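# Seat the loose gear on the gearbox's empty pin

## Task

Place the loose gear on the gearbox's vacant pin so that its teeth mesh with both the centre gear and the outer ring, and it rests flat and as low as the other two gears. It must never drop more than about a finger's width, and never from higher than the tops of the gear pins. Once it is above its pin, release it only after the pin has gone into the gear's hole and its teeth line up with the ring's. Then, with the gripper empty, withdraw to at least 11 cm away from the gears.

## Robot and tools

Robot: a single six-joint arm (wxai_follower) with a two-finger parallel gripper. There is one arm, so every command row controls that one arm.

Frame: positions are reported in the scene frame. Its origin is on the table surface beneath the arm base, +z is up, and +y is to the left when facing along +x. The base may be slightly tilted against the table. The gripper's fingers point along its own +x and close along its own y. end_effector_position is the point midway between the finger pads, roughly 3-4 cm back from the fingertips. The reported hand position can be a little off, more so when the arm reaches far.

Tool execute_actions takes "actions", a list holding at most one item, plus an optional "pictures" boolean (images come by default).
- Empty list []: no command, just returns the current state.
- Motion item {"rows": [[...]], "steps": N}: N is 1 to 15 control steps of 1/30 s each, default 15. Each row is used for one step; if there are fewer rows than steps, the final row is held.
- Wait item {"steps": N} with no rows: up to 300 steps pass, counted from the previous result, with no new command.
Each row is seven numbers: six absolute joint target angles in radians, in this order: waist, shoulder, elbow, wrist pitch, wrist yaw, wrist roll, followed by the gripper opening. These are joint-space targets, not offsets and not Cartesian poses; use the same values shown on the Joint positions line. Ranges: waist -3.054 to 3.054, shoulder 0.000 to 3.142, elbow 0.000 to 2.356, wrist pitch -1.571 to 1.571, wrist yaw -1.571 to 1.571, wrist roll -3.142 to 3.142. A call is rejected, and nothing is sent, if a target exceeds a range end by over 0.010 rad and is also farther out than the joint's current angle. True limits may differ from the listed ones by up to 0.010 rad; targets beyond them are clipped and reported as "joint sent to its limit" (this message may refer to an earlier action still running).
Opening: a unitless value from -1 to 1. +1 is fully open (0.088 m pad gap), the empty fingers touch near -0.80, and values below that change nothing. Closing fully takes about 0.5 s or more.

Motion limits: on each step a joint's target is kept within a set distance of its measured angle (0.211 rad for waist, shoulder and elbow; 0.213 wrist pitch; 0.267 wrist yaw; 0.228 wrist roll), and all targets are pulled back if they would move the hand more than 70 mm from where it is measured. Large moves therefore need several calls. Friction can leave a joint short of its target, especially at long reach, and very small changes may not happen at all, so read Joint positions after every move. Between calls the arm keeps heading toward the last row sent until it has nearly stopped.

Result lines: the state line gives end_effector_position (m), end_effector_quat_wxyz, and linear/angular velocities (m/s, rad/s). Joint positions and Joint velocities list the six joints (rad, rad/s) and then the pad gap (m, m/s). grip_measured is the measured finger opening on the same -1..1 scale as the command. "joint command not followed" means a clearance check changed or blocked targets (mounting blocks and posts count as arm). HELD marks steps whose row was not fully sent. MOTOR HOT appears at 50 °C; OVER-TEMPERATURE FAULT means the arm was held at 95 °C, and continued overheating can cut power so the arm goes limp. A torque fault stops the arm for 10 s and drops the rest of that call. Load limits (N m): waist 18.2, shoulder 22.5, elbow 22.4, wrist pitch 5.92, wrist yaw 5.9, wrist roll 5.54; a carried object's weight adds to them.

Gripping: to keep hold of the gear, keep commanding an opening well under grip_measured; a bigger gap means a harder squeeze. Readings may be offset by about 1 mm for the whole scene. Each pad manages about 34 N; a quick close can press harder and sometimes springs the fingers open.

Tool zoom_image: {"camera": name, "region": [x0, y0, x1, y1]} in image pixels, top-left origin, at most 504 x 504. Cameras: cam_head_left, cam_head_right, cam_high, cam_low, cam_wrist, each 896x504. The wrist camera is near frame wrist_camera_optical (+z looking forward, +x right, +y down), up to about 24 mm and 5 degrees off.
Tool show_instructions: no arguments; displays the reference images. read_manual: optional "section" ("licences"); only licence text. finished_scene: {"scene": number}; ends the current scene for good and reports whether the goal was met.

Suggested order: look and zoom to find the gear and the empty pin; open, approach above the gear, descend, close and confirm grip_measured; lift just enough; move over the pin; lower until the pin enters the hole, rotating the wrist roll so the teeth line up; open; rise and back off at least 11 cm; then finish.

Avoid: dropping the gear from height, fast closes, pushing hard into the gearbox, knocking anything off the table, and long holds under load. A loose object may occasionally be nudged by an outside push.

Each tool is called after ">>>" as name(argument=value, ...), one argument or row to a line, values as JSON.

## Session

>>> execute_actions(
  actions=[],
)

Scene clock: 0.00 s of 4147.00 s.
end_effector_position=(+0.3194, +0.1990, +0.4209) grip_measured=+0.821 end_effector_quat_wxyz=(+0.930, -0.366, -0.031, -0.010) end_effector_velocity=(+0.001, -0.002, -0.003) end_effector_angular_velocity=(-0.007, +0.012, -0.005)
Joint positions: [ 0.015  0.843  0.633  0.279 -0.023 -0.02   0.079]
Joint velocities: [-0.002  0.002 -0.002 -0.007 -0.007 -0.007 -0.   ]
Heat: hottest shoulder 32 °C (+0.0 °C/min).

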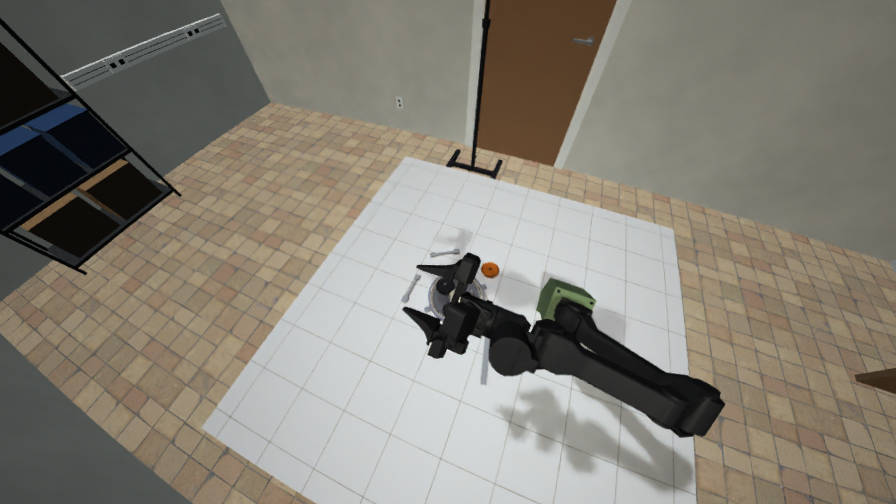

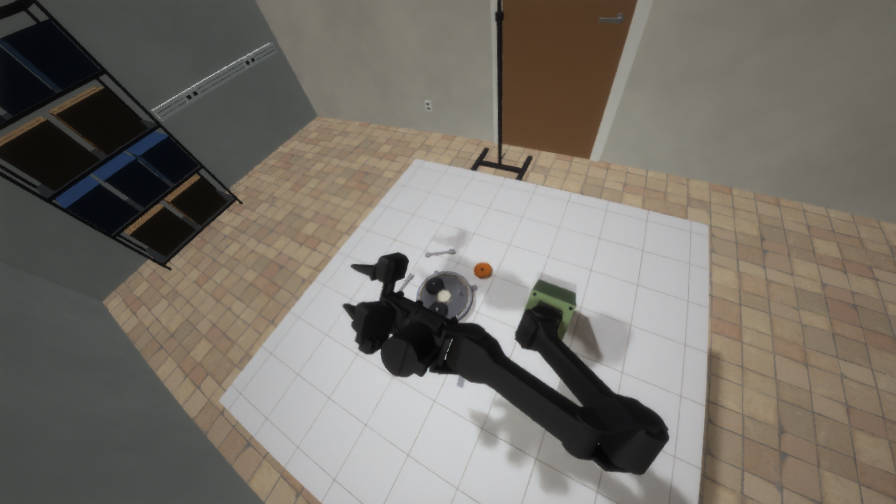

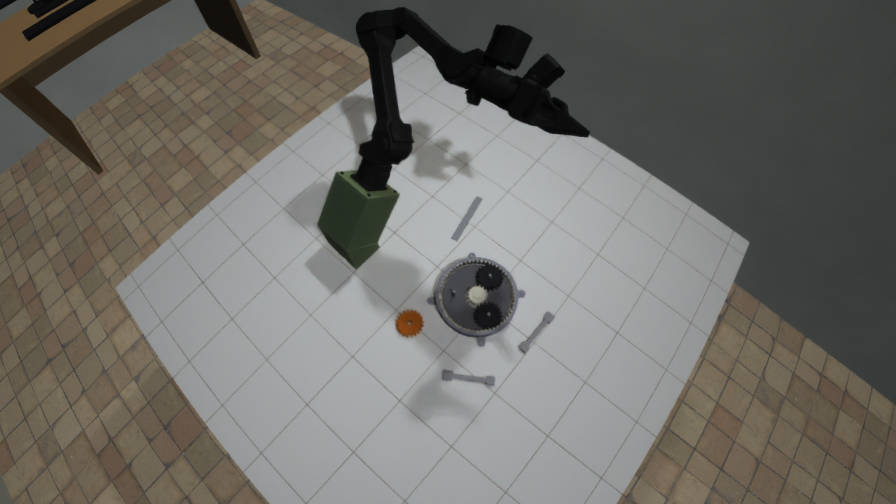

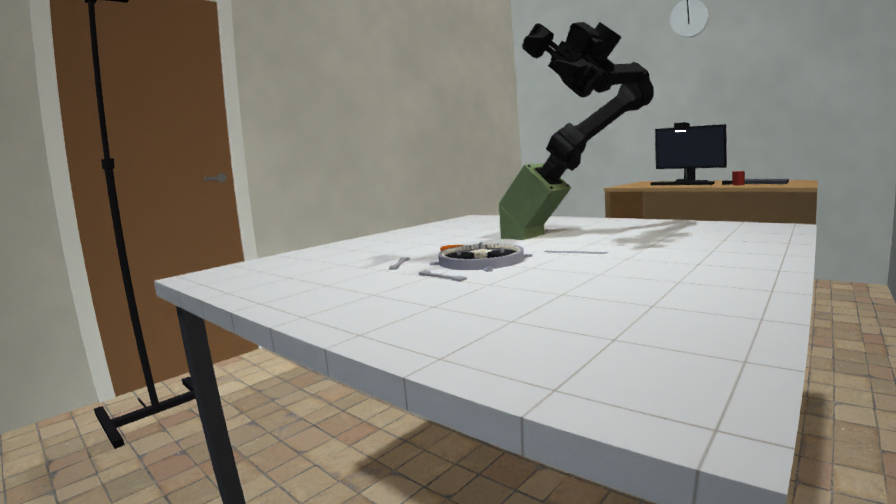

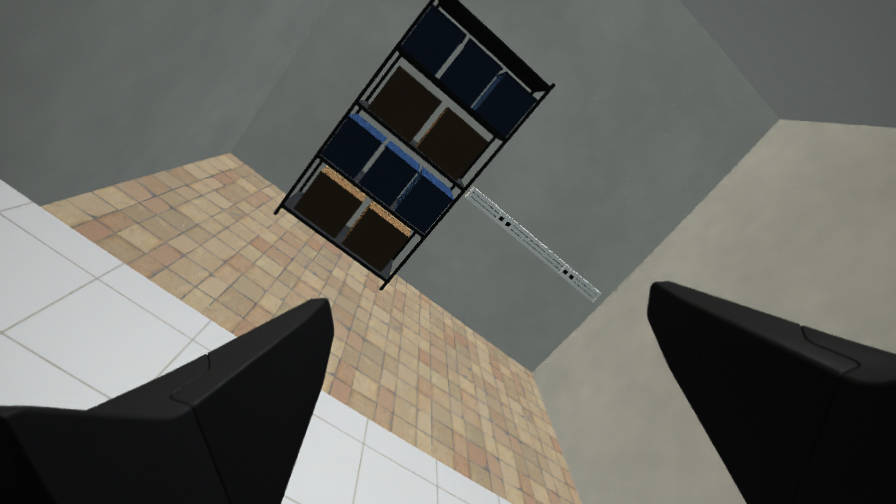

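>>> show_instructions(
)

>>> execute_actions(
  actions=[
    {"rows":[[0.05,1.2,0.8,-0.3,-0.5,1.5,0.7]],"steps":15},
  ],
  pictures=false,
)

>>> execute_actions(
  actions=[
    {"steps":20},
  ],
)

Reference images for this scene: manual page 1, manual page 2, manual page 3, manual page 4.

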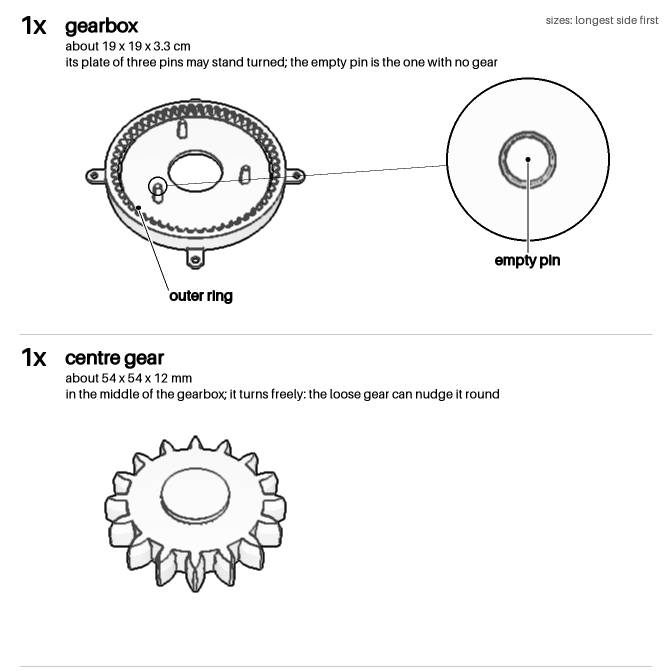

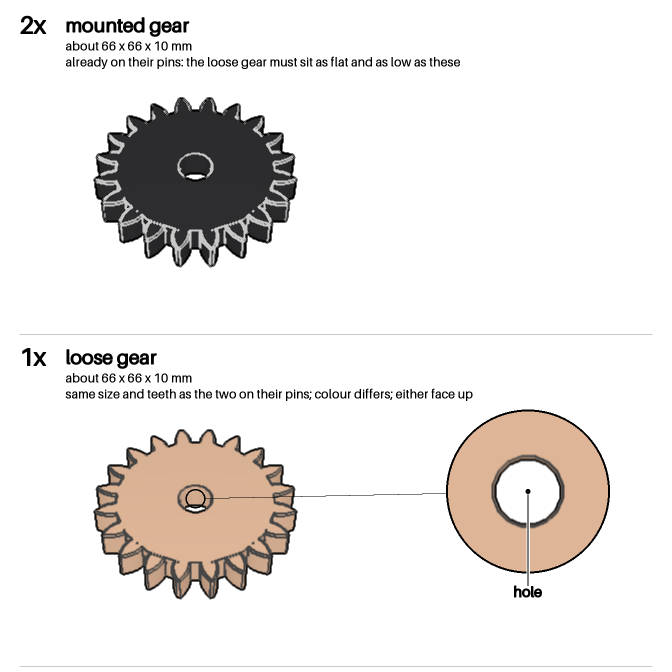

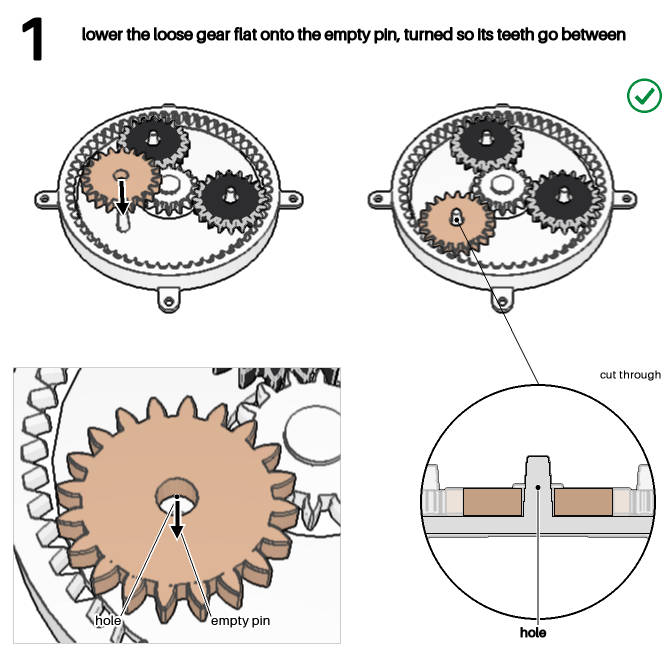

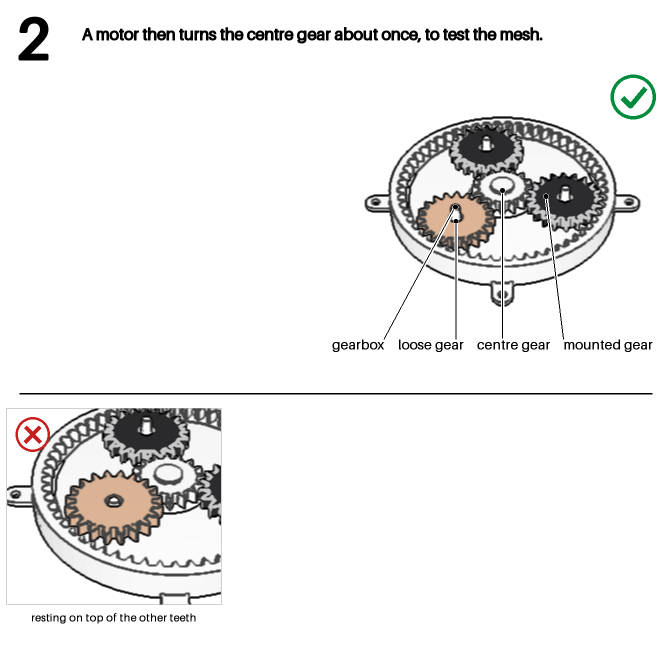

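Scene clock: 4.70 s of 4147.00 s.
end_effector_position=(+0.3320, +0.1619, +0.2634) grip_measured=+0.702 end_effector_quat_wxyz=(+0.914, +0.104, +0.386, -0.067) end_effector_velocity=(-0.020, +0.009, -0.009) end_effector_angular_velocity=(+1.166, +0.093, -1.193)
Joint positions: [ 0.048  1.189  0.784 -0.273 -0.487  0.764  0.073]
Joint velocities: [-0.002  0.002  0.076 -0.227 -0.095  1.59  -0.001]
Heat: hottest shoulder 32 °C (+0.0 °C/min).
Steps of this call (steps 1 to 126: nothing new was sent; steps 127 to 141: all 15 steps of this action). Readings (joint positions):
127: [0.015 0.865 0.653 0.241 -0.061 0.019]
128: [0.021 0.904 0.692 0.195 -0.131 0.075]
130: [0.036 1.000 0.752 0.104 -0.256 0.178]
134: [0.047 1.142 0.774 -0.102 -0.418 0.387]
141: the state above

Scene clock: 5.37 s of 4147.00 s.
end_effector_position=(+0.3292, +0.1609, +0.2602) grip_measured=+0.700 end_effector_quat_wxyz=(+0.812, +0.422, +0.346, -0.208) end_effector_velocity=(-0.001, -0.002, -0.000) end_effector_angular_velocity=(+0.060, -0.004, -0.081)
Joint positions: [ 0.048  1.193  0.789 -0.299 -0.496  1.486  0.073]
Joint velocities: [-0.002 -0.002 -0.002 -0.007  0.007  0.095  0.   ]
Heat: hottest shoulder 32 °C (+0.0 °C/min).
Steps of this call (steps 1 to 20: the robot went on to your last target). Readings (joint positions):
1: [0.048 1.189 0.787 -0.279 -0.489 0.818]
2: [0.048 1.189 0.788 -0.284 -0.491 0.871]
4: [0.048 1.191 0.789 -0.291 -0.493 0.979]
8: [0.048 1.193 0.789 -0.297 -0.495 1.196]
20: the state above

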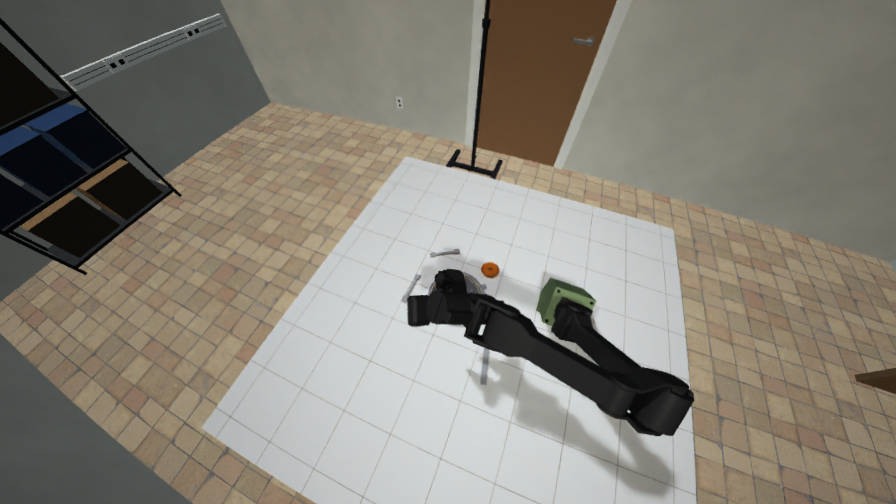

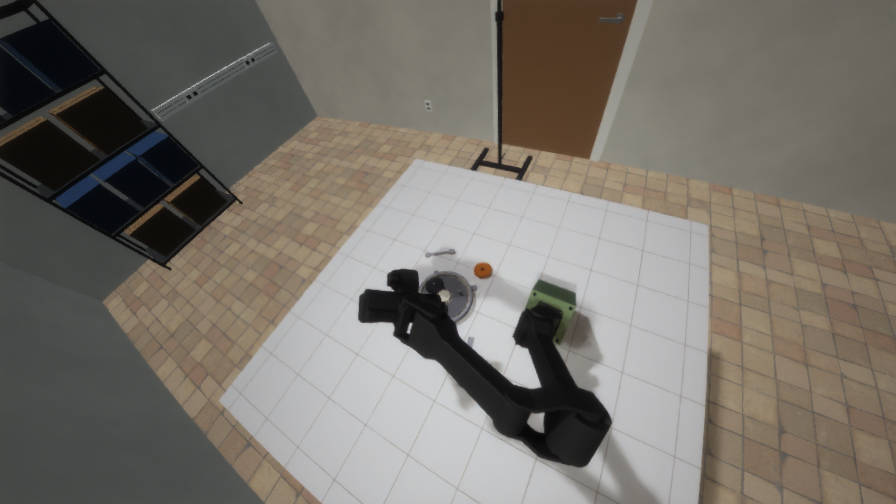

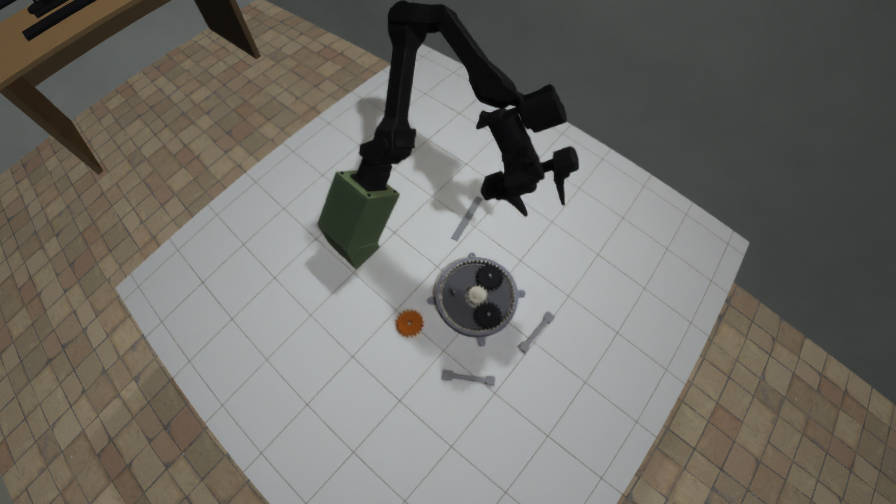

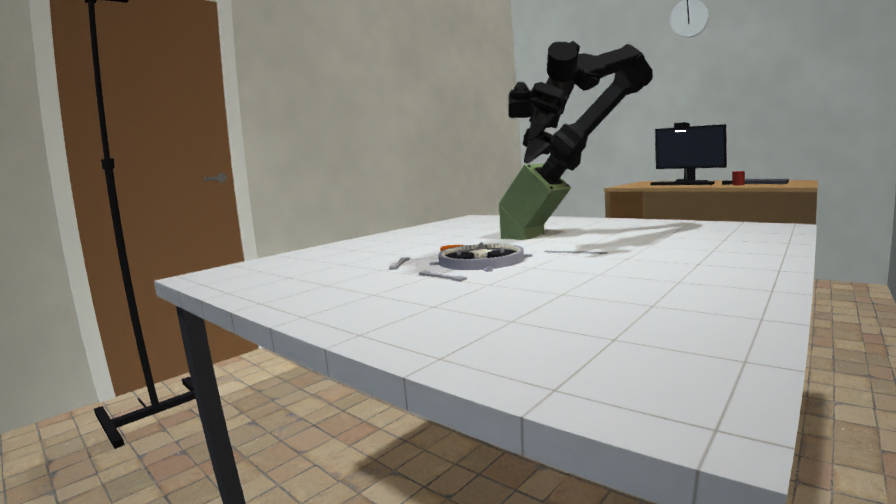

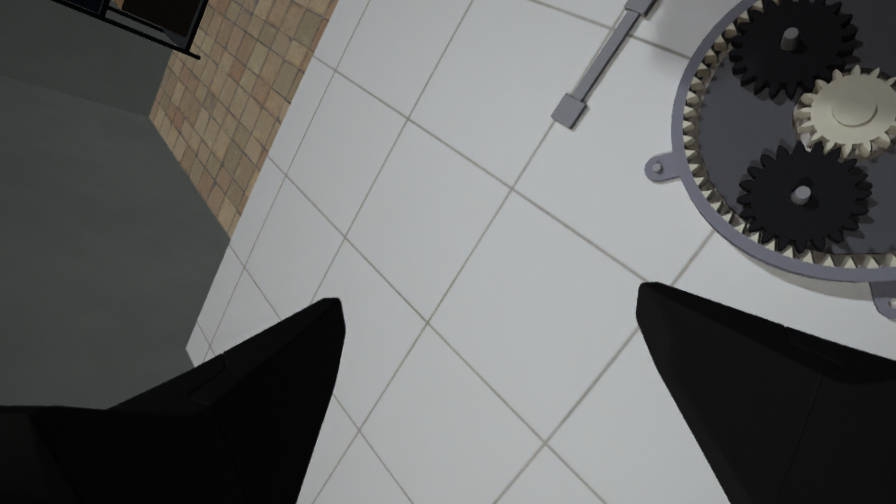

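>>> execute_actions(
  actions=[
    {"rows":[[-0.1,1.4,0.75,-0.5,-0.55,1.3,0.9],[-0.25,1.6,0.72,-0.6,-0.6,1.1,0.9],[-0.388,1.882,0.685,-0.74,-0.645,0.96,0.9]],"steps":15},
  ],
  pictures=false,
)

>>> execute_actions(
  actions=[
    {"steps":15},
  ],
)

Scene clock: 22.83 s of 4147.00 s.
end_effector_position=(+0.2214, -0.0117, +0.1688) grip_measured=+0.898 end_effector_quat_wxyz=(+0.563, +0.479, +0.478, -0.474) end_effector_velocity=(-0.197, -0.115, -0.212) end_effector_angular_velocity=(+0.694, +0.952, -0.755)
Joint positions: [-0.363  1.756  0.696 -0.712 -0.633  1.004  0.083]
Joint velocities: [-0.193  1.302 -0.09  -0.212 -0.051 -0.359  0.001]
Heat: hottest elbow 33 °C (+2.6 °C/min).
Steps of this call (steps 1 to 30: the robot went on to your last target; steps 31 to 220: nothing new was sent; then 9.63 s passed at rest; steps 221 to 235: all 15 steps of this action). Readings (joint positions):
221: [0.039 1.210 0.790 -0.320 -0.510 1.472]
222: [0.016 1.230 0.792 -0.345 -0.525 1.439]
224: [-0.044 1.288 0.776 -0.409 -0.549 1.377]
228: [-0.178 1.426 0.731 -0.550 -0.597 1.231]
235: the state above

Scene clock: 23.33 s of 4147.00 s.
end_effector_position=(+0.2014, -0.0195, +0.1504) grip_measured=+0.900 end_effector_quat_wxyz=(+0.508, +0.494, +0.502, -0.496) end_effector_velocity=(-0.002, +0.000, -0.001) end_effector_angular_velocity=(+0.014, +0.002, -0.008)
Joint positions: [-0.383  1.873  0.686 -0.738 -0.641  0.965  0.083]
Joint velocities: [-0.007  0.007 -0.002 -0.007 -0.007 -0.007 -0.   ]
Heat: hottest elbow 33 °C (+2.6 °C/min).
Steps of this call (steps 1 to 15: the robot went on to your last target). Readings (joint positions):
1: [-0.368 1.793 0.693 -0.719 -0.634 0.994]
2: [-0.372 1.819 0.690 -0.726 -0.635 0.987]
4: [-0.376 1.847 0.686 -0.733 -0.637 0.977]
8: [-0.381 1.865 0.686 -0.736 -0.641 0.968]
15: the state above

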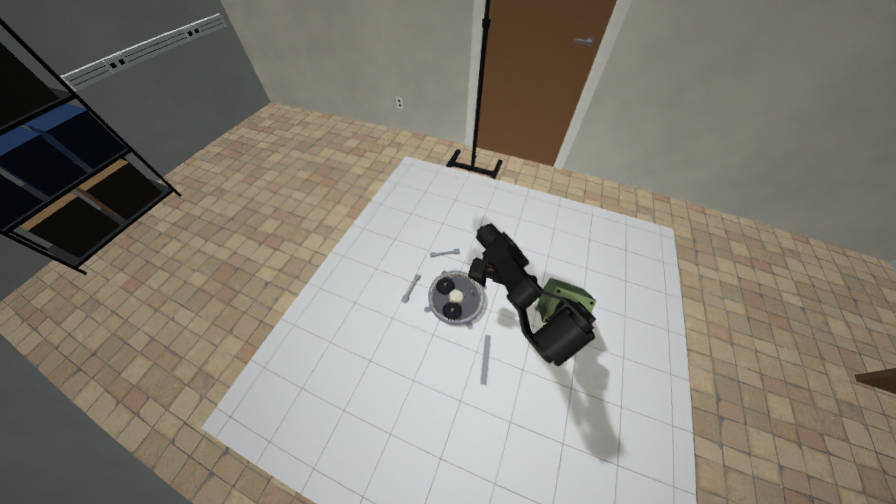

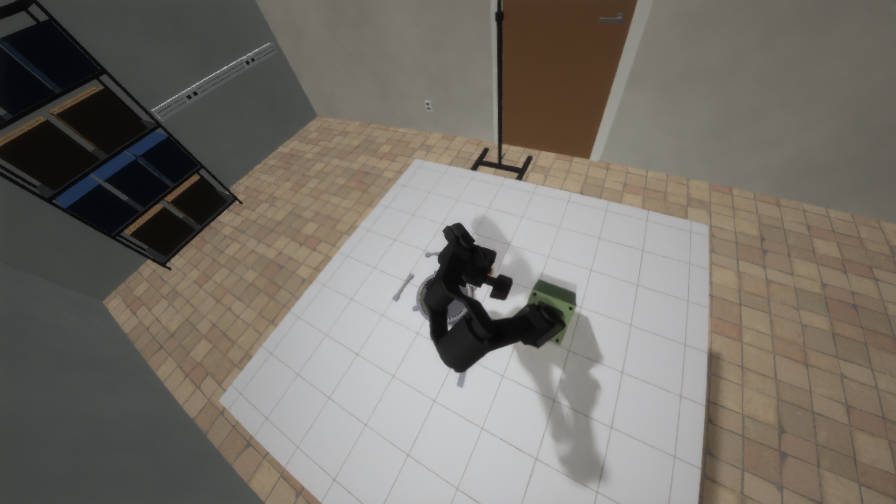

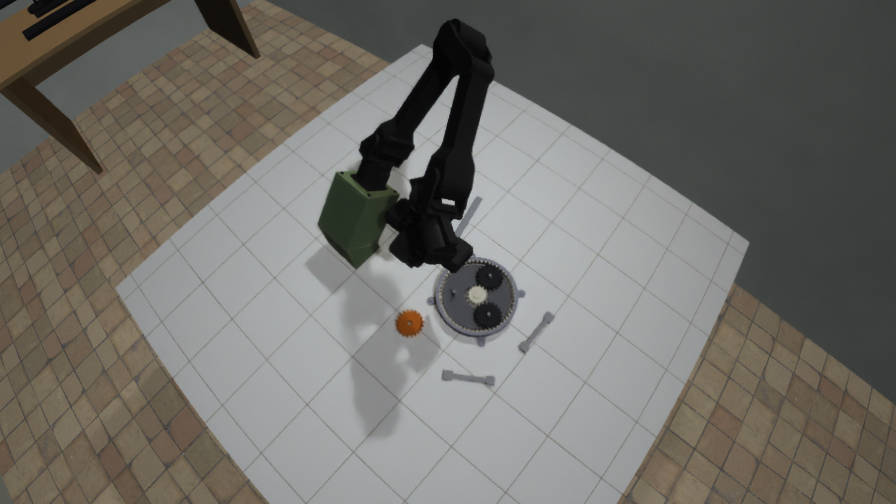

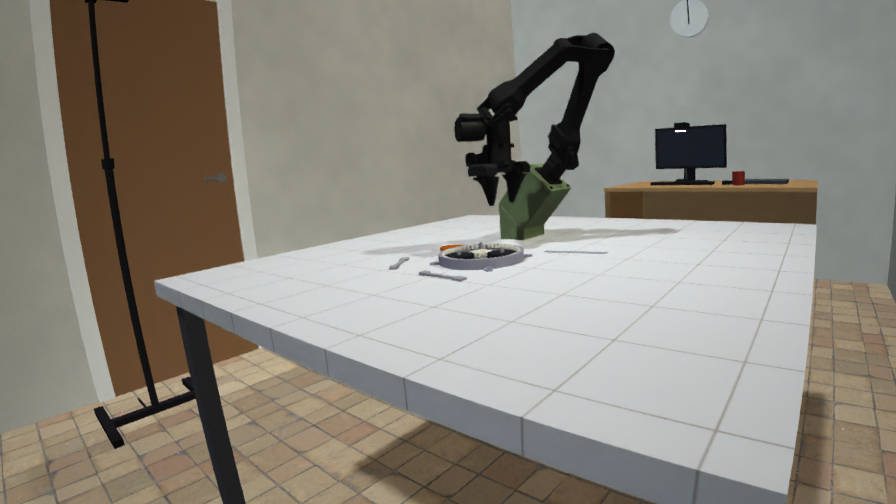

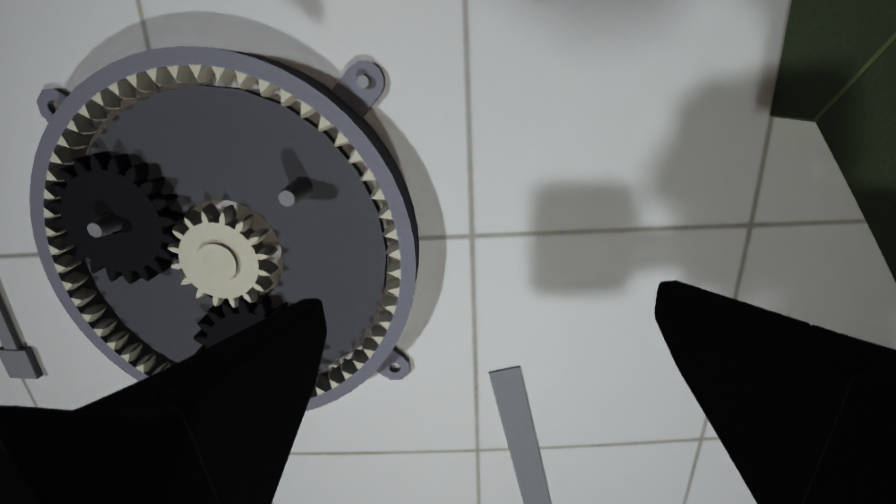

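>>> execute_actions(
  actions=[
    {"rows":[[-0.46,2.0,0.8,-0.74,-0.62,0.86,0.9],[-0.54,2.18,0.92,-0.75,-0.58,0.76,0.9],[-0.623,2.368,1.045,-0.758,-0.544,0.65,0.9]],"steps":15},
  ],
  pictures=false,
)

>>> execute_actions(
  actions=[
    {"steps":12},
  ],
)

Scene clock: 34.20 s of 4147.00 s.
end_effector_position=(+0.2222, -0.1333, +0.1487) grip_measured=+0.900 end_effector_quat_wxyz=(+0.512, +0.485, +0.518, -0.484) end_effector_velocity=(+0.009, -0.024, -0.008) end_effector_angular_velocity=(+0.009, +0.009, +0.045)
Joint positions: [-0.615  2.348  1.021 -0.758 -0.549  0.661  0.083]
Joint velocities: [-0.012  0.115  0.1   -0.007  0.007 -0.066 -0.   ]
Heat: hottest elbow 33 °C (+1.8 °C/min).
Steps of this call (steps 1 to 15: the robot went on to your last target; steps 16 to 210: nothing new was sent; then 3.37 s passed at rest; steps 211 to 225: all 15 steps of this action). Readings (joint positions):
211: [-0.389 1.889 0.697 -0.749 -0.641 0.946]
212: [-0.409 1.924 0.729 -0.758 -0.636 0.907]
214: [-0.479 2.014 0.812 -0.744 -0.603 0.821]
218: [-0.589 2.196 0.978 -0.746 -0.565 0.706]
225: the state above

Scene clock: 34.60 s of 4147.00 s.
end_effector_position=(+0.2244, -0.1369, +0.1495) grip_measured=+0.900 end_effector_quat_wxyz=(+0.516, +0.484, +0.517, -0.482) end_effector_velocity=(-0.005, +0.002, -0.001) end_effector_angular_velocity=(+0.012, +0.019, +0.006)
Joint positions: [-0.618  2.358  1.035 -0.758 -0.548  0.655  0.083]
Joint velocities: [-0.002  0.002 -0.002 -0.022  0.007 -0.022 -0.   ]
Heat: hottest elbow 33 °C (+1.7 °C/min).
Steps of this call (steps 1 to 12: the robot went on to your last target). Readings (joint positions):
1: [-0.615 2.351 1.025 -0.758 -0.549 0.659]
2: [-0.616 2.352 1.028 -0.758 -0.549 0.658]
4: [-0.617 2.353 1.033 -0.758 -0.549 0.656]
8: [-0.618 2.356 1.035 -0.758 -0.548 0.655]
12: the state above

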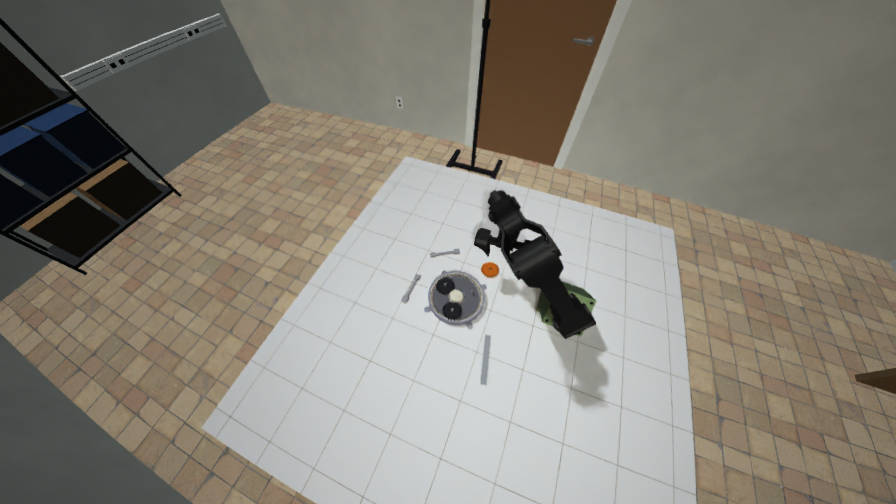

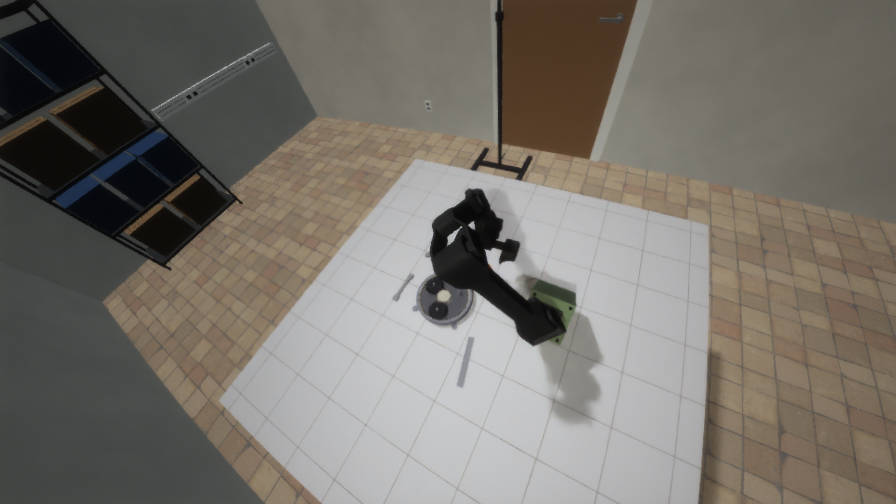

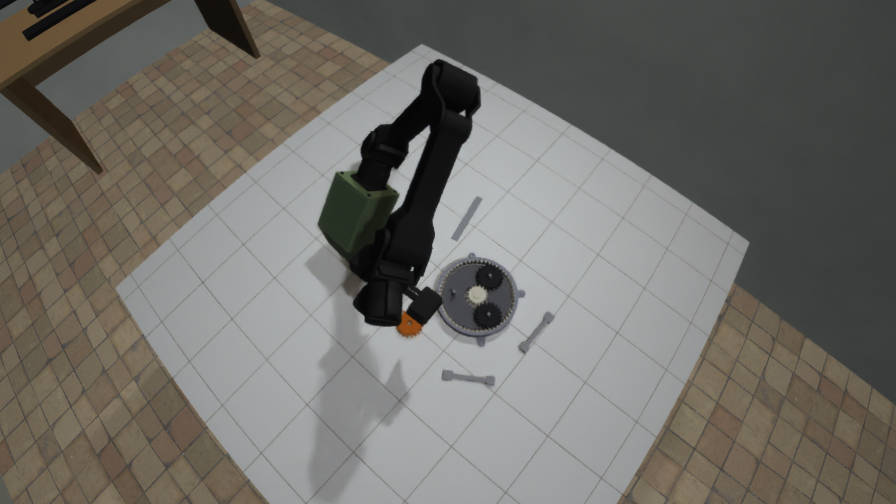

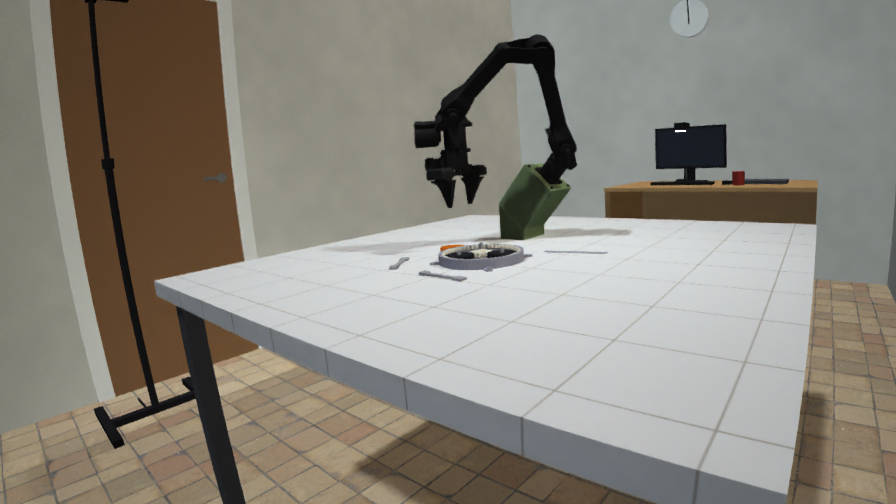

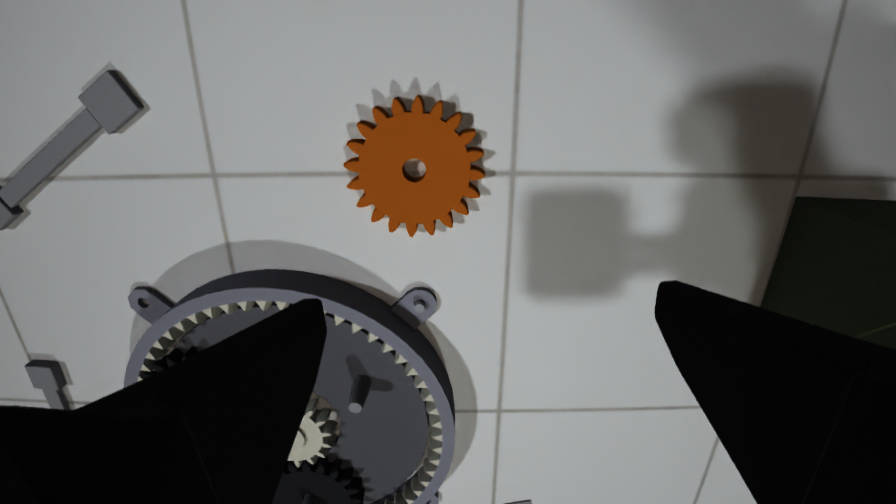

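>>> execute_actions(
  actions=[
    {"rows":[[-0.58,2.4,1.07,-0.7,-0.57,0.72,1],[-0.54,2.45,1.08,-0.64,-0.585,0.78,1],[-0.5,2.5,1.08,-0.57,-0.6,0.83,1],[-0.47,2.55,1.075,-0.51,-0.61,0.86,1],[-0.448,2.594,1.073,-0.461,-0.6195,0.87,1]],"steps":15},
  ],
  pictures=false,
)

>>> execute_actions(
  actions=[
    {"steps":10},
  ],
)

Scene clock: 47.43 s of 4147.00 s.
end_effector_position=(+0.2499, -0.1525, +0.0722) grip_measured=+0.983 end_effector_quat_wxyz=(+0.511, +0.487, +0.510, -0.491) end_effector_velocity=(+0.008, -0.005, +0.001) end_effector_angular_velocity=(-0.020, -0.039, -0.009)
Joint positions: [-0.45   2.58   1.07  -0.469 -0.614  0.861  0.087]
Joint velocities: [-0.002 -0.002 -0.002  0.051 -0.007  0.037  0.   ]
Heat: hottest waist 33 °C (+1.3 °C/min).
Steps of this call (steps 1 to 30: the robot went on to your last target; steps 31 to 220: nothing new was sent; then 5.00 s passed at rest; steps 221 to 235: all 15 steps of this action). Readings (joint positions):
221: [-0.617 2.363 1.038 -0.754 -0.548 0.662]
222: [-0.608 2.374 1.043 -0.731 -0.552 0.687]
224: [-0.568 2.422 1.061 -0.645 -0.573 0.752]
228: [-0.470 2.542 1.073 -0.522 -0.604 0.830]
235: the state above

Scene clock: 47.77 s of 4147.00 s.
end_effector_position=(+0.2503, -0.1530, +0.0713) grip_measured=+0.984 end_effector_quat_wxyz=(+0.511, +0.488, +0.509, -0.491) end_effector_velocity=(-0.002, +0.001, -0.001) end_effector_angular_velocity=(+0.007, -0.005, +0.004)
Joint positions: [-0.449  2.583  1.07  -0.463 -0.615  0.865  0.087]
Joint velocities: [-0.002  0.002 -0.007  0.007 -0.007 -0.007 -0.   ]
Heat: hottest waist 33 °C (+1.3 °C/min).
Steps of this call (steps 1 to 10: the robot went on to your last target). Readings (joint positions):
1: [-0.450 2.580 1.070 -0.468 -0.614 0.862]
2: [-0.450 2.581 1.070 -0.468 -0.615 0.863]
4: [-0.450 2.582 1.070 -0.465 -0.615 0.864]
8: [-0.449 2.582 1.070 -0.463 -0.615 0.865]
10: the state above

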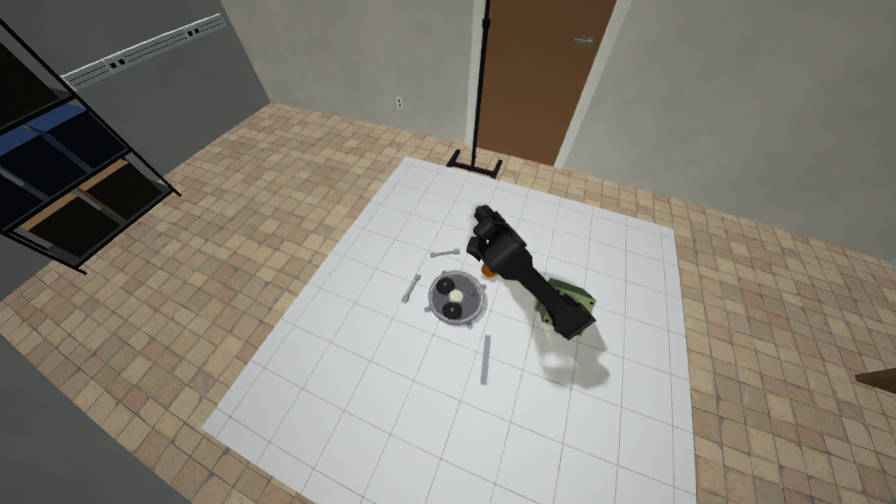

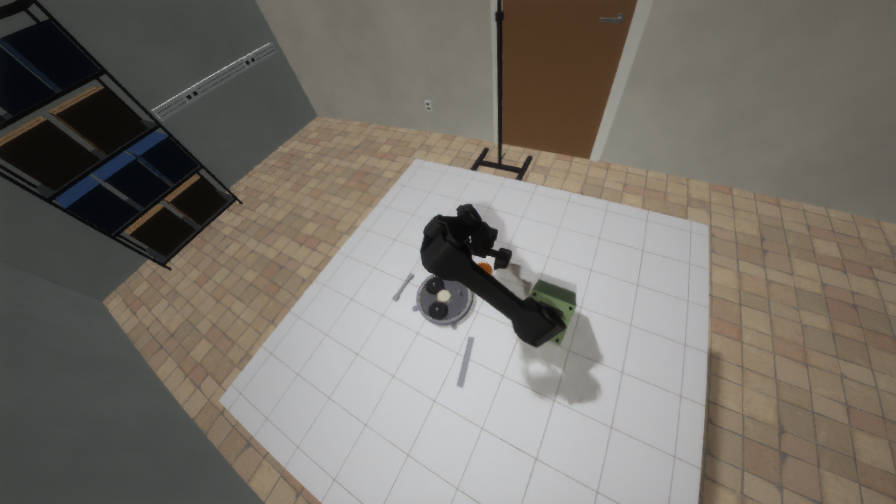

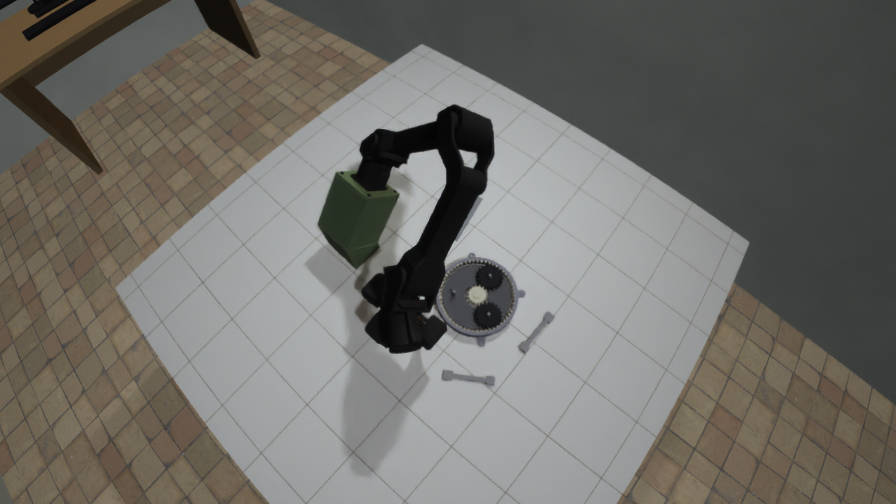

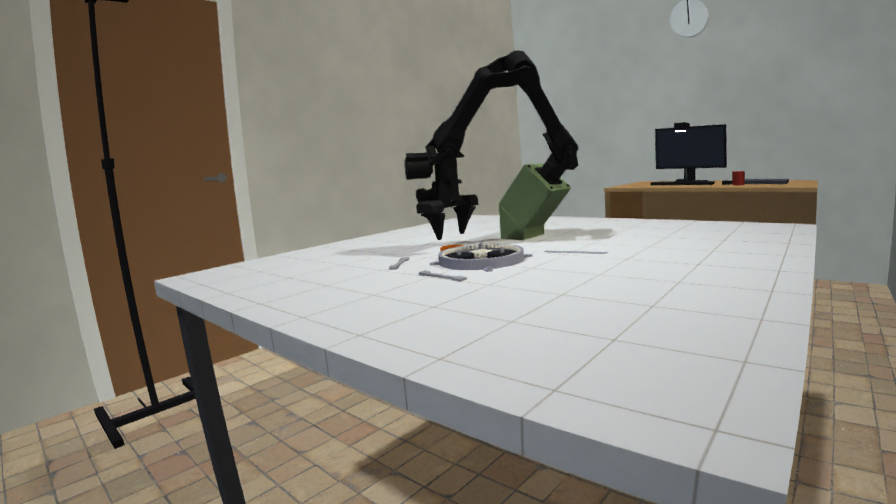

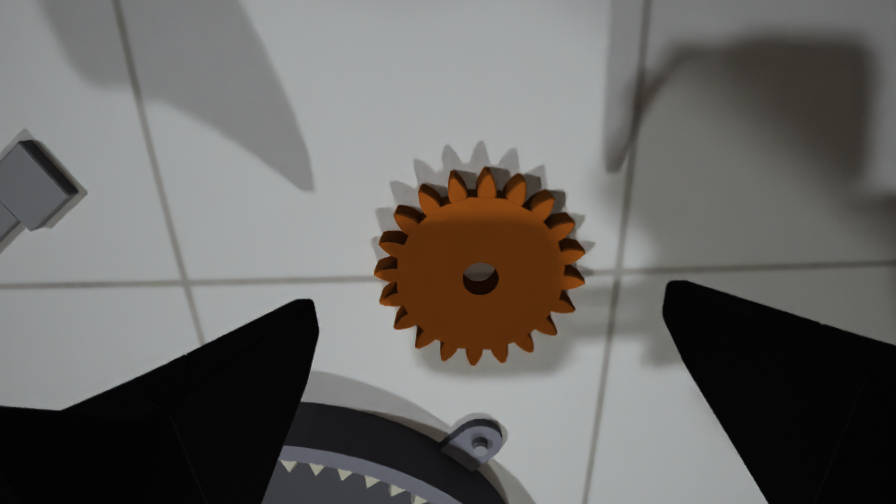

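>>> execute_actions(
  actions=[
    {"rows":[[-0.435,2.61,1.07,-0.43,-0.625,0.89,1],[-0.42,2.63,1.066,-0.4,-0.63,0.91,1],[-0.405,2.645,1.063,-0.37,-0.636,0.93,1],[-0.39,2.66,1.06,-0.34,-0.642,0.95,1],[-0.375,2.68,1.056,-0.311,-0.648,0.97,1]],"steps":15},
  ],
  pictures=false,
)

>>> execute_actions(
  actions=[
    {"steps":8},
  ],
)

Scene clock: 55.40 s of 4147.00 s.
end_effector_position=(+0.2519, -0.1540, +0.0362) grip_measured=+0.984 end_effector_quat_wxyz=(+0.508, +0.492, +0.505, -0.494) end_effector_velocity=(+0.003, +0.002, +0.001) end_effector_angular_velocity=(+0.015, -0.019, -0.005)
Joint positions: [-0.377  2.668  1.059 -0.316 -0.644  0.963  0.087]
Joint velocities: [-0.002 -0.002 -0.002  0.007 -0.022  0.007  0.   ]
Heat: hottest waist 34 °C (+2.2 °C/min).
Steps of this call (steps 1 to 15: the robot went on to your last target; steps 16 to 210: nothing new was sent; then 0.13 s passed at rest; steps 211 to 225: all 15 steps of this action). Readings (joint positions):
211: [-0.448 2.586 1.070 -0.459 -0.616 0.869]
212: [-0.446 2.590 1.070 -0.446 -0.618 0.877]
214: [-0.430 2.608 1.070 -0.405 -0.625 0.902]
218: [-0.387 2.654 1.065 -0.343 -0.639 0.945]
225: the state above

Scene clock: 55.67 s of 4147.00 s.
end_effector_position=(+0.2522, -0.1541, +0.0359) grip_measured=+0.984 end_effector_quat_wxyz=(+0.508, +0.492, +0.505, -0.494) end_effector_velocity=(+0.003, -0.001, +0.001) end_effector_angular_velocity=(+0.001, -0.014, -0.002)
Joint positions: [-0.376  2.669  1.059 -0.313 -0.644  0.965  0.087]
Joint velocities: [-0.002 -0.002  0.002  0.007 -0.007  0.007 -0.   ]
Heat: hottest waist 34 °C (+2.2 °C/min).
Steps of this call (steps 1 to 8: the robot went on to your last target). Readings (joint positions):
1: [-0.377 2.668 1.059 -0.315 -0.644 0.963]
2: [-0.377 2.668 1.059 -0.315 -0.644 0.964]
4: [-0.377 2.669 1.059 -0.314 -0.644 0.965]
8: the state above

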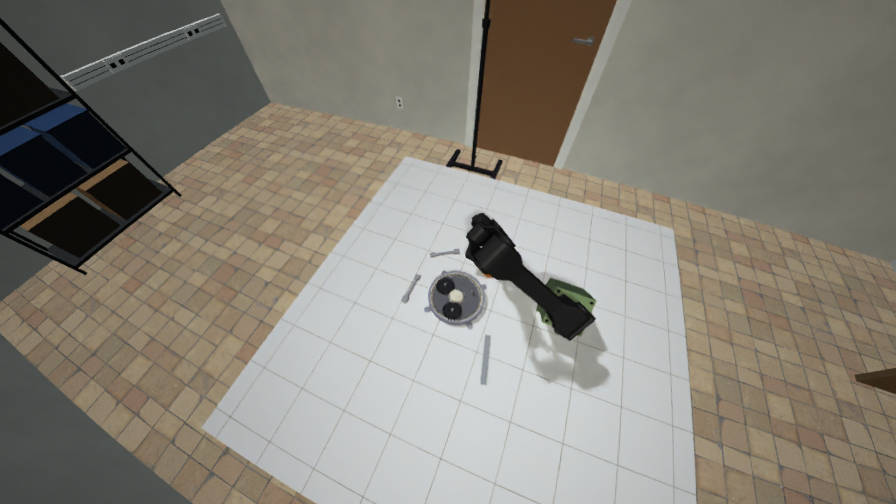

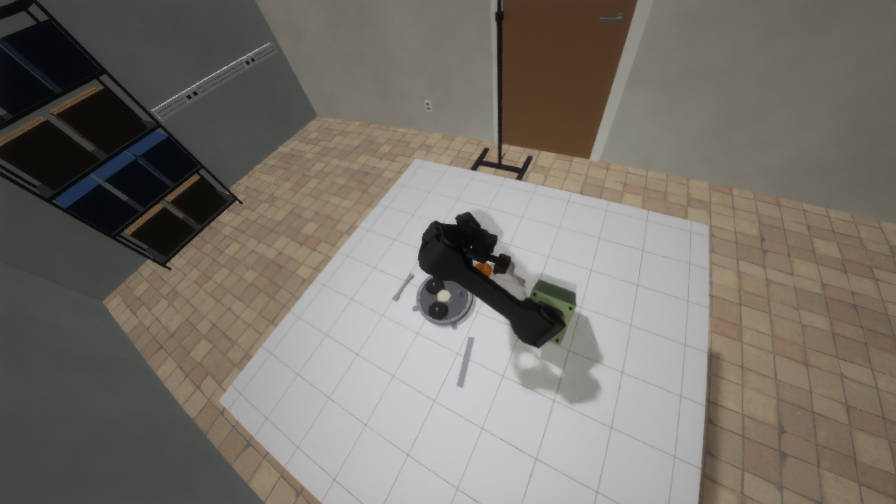

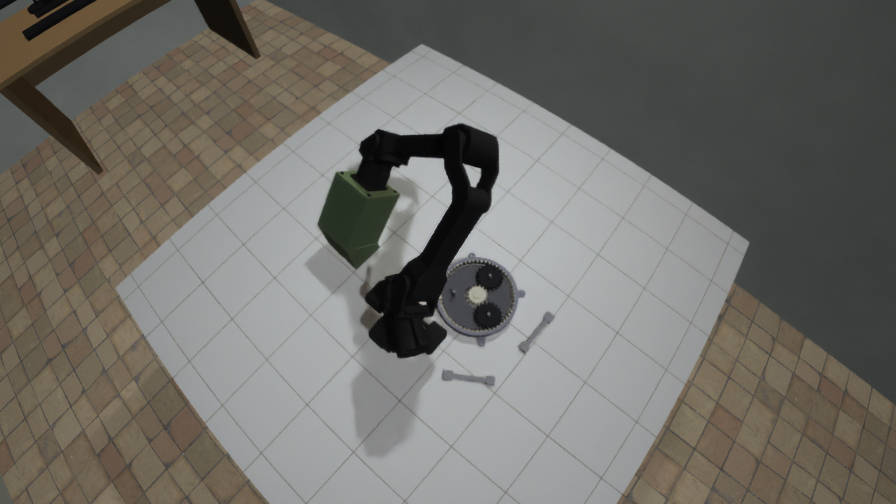

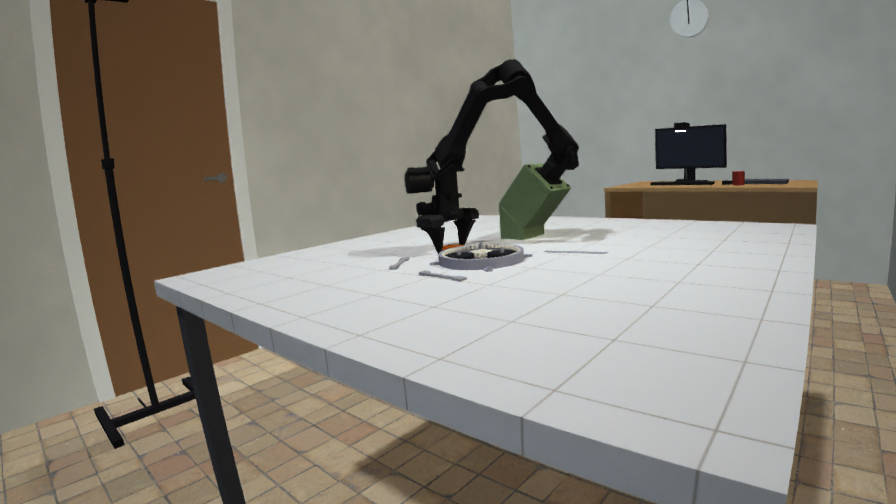

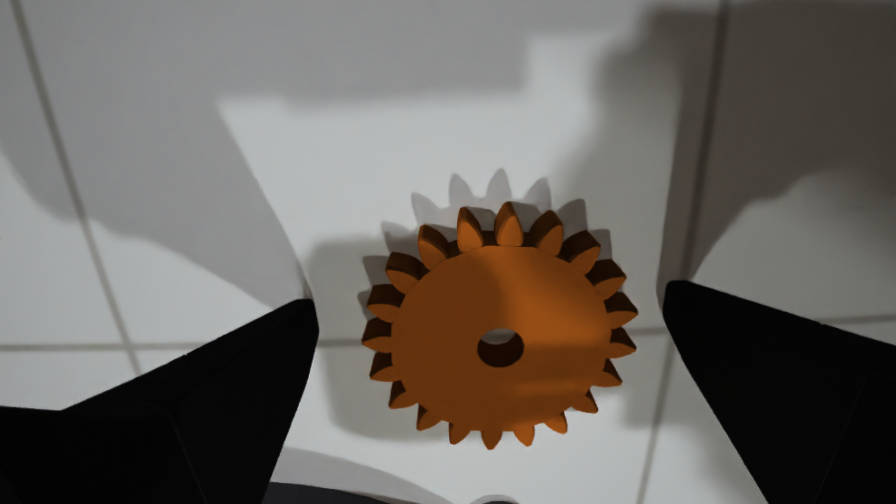

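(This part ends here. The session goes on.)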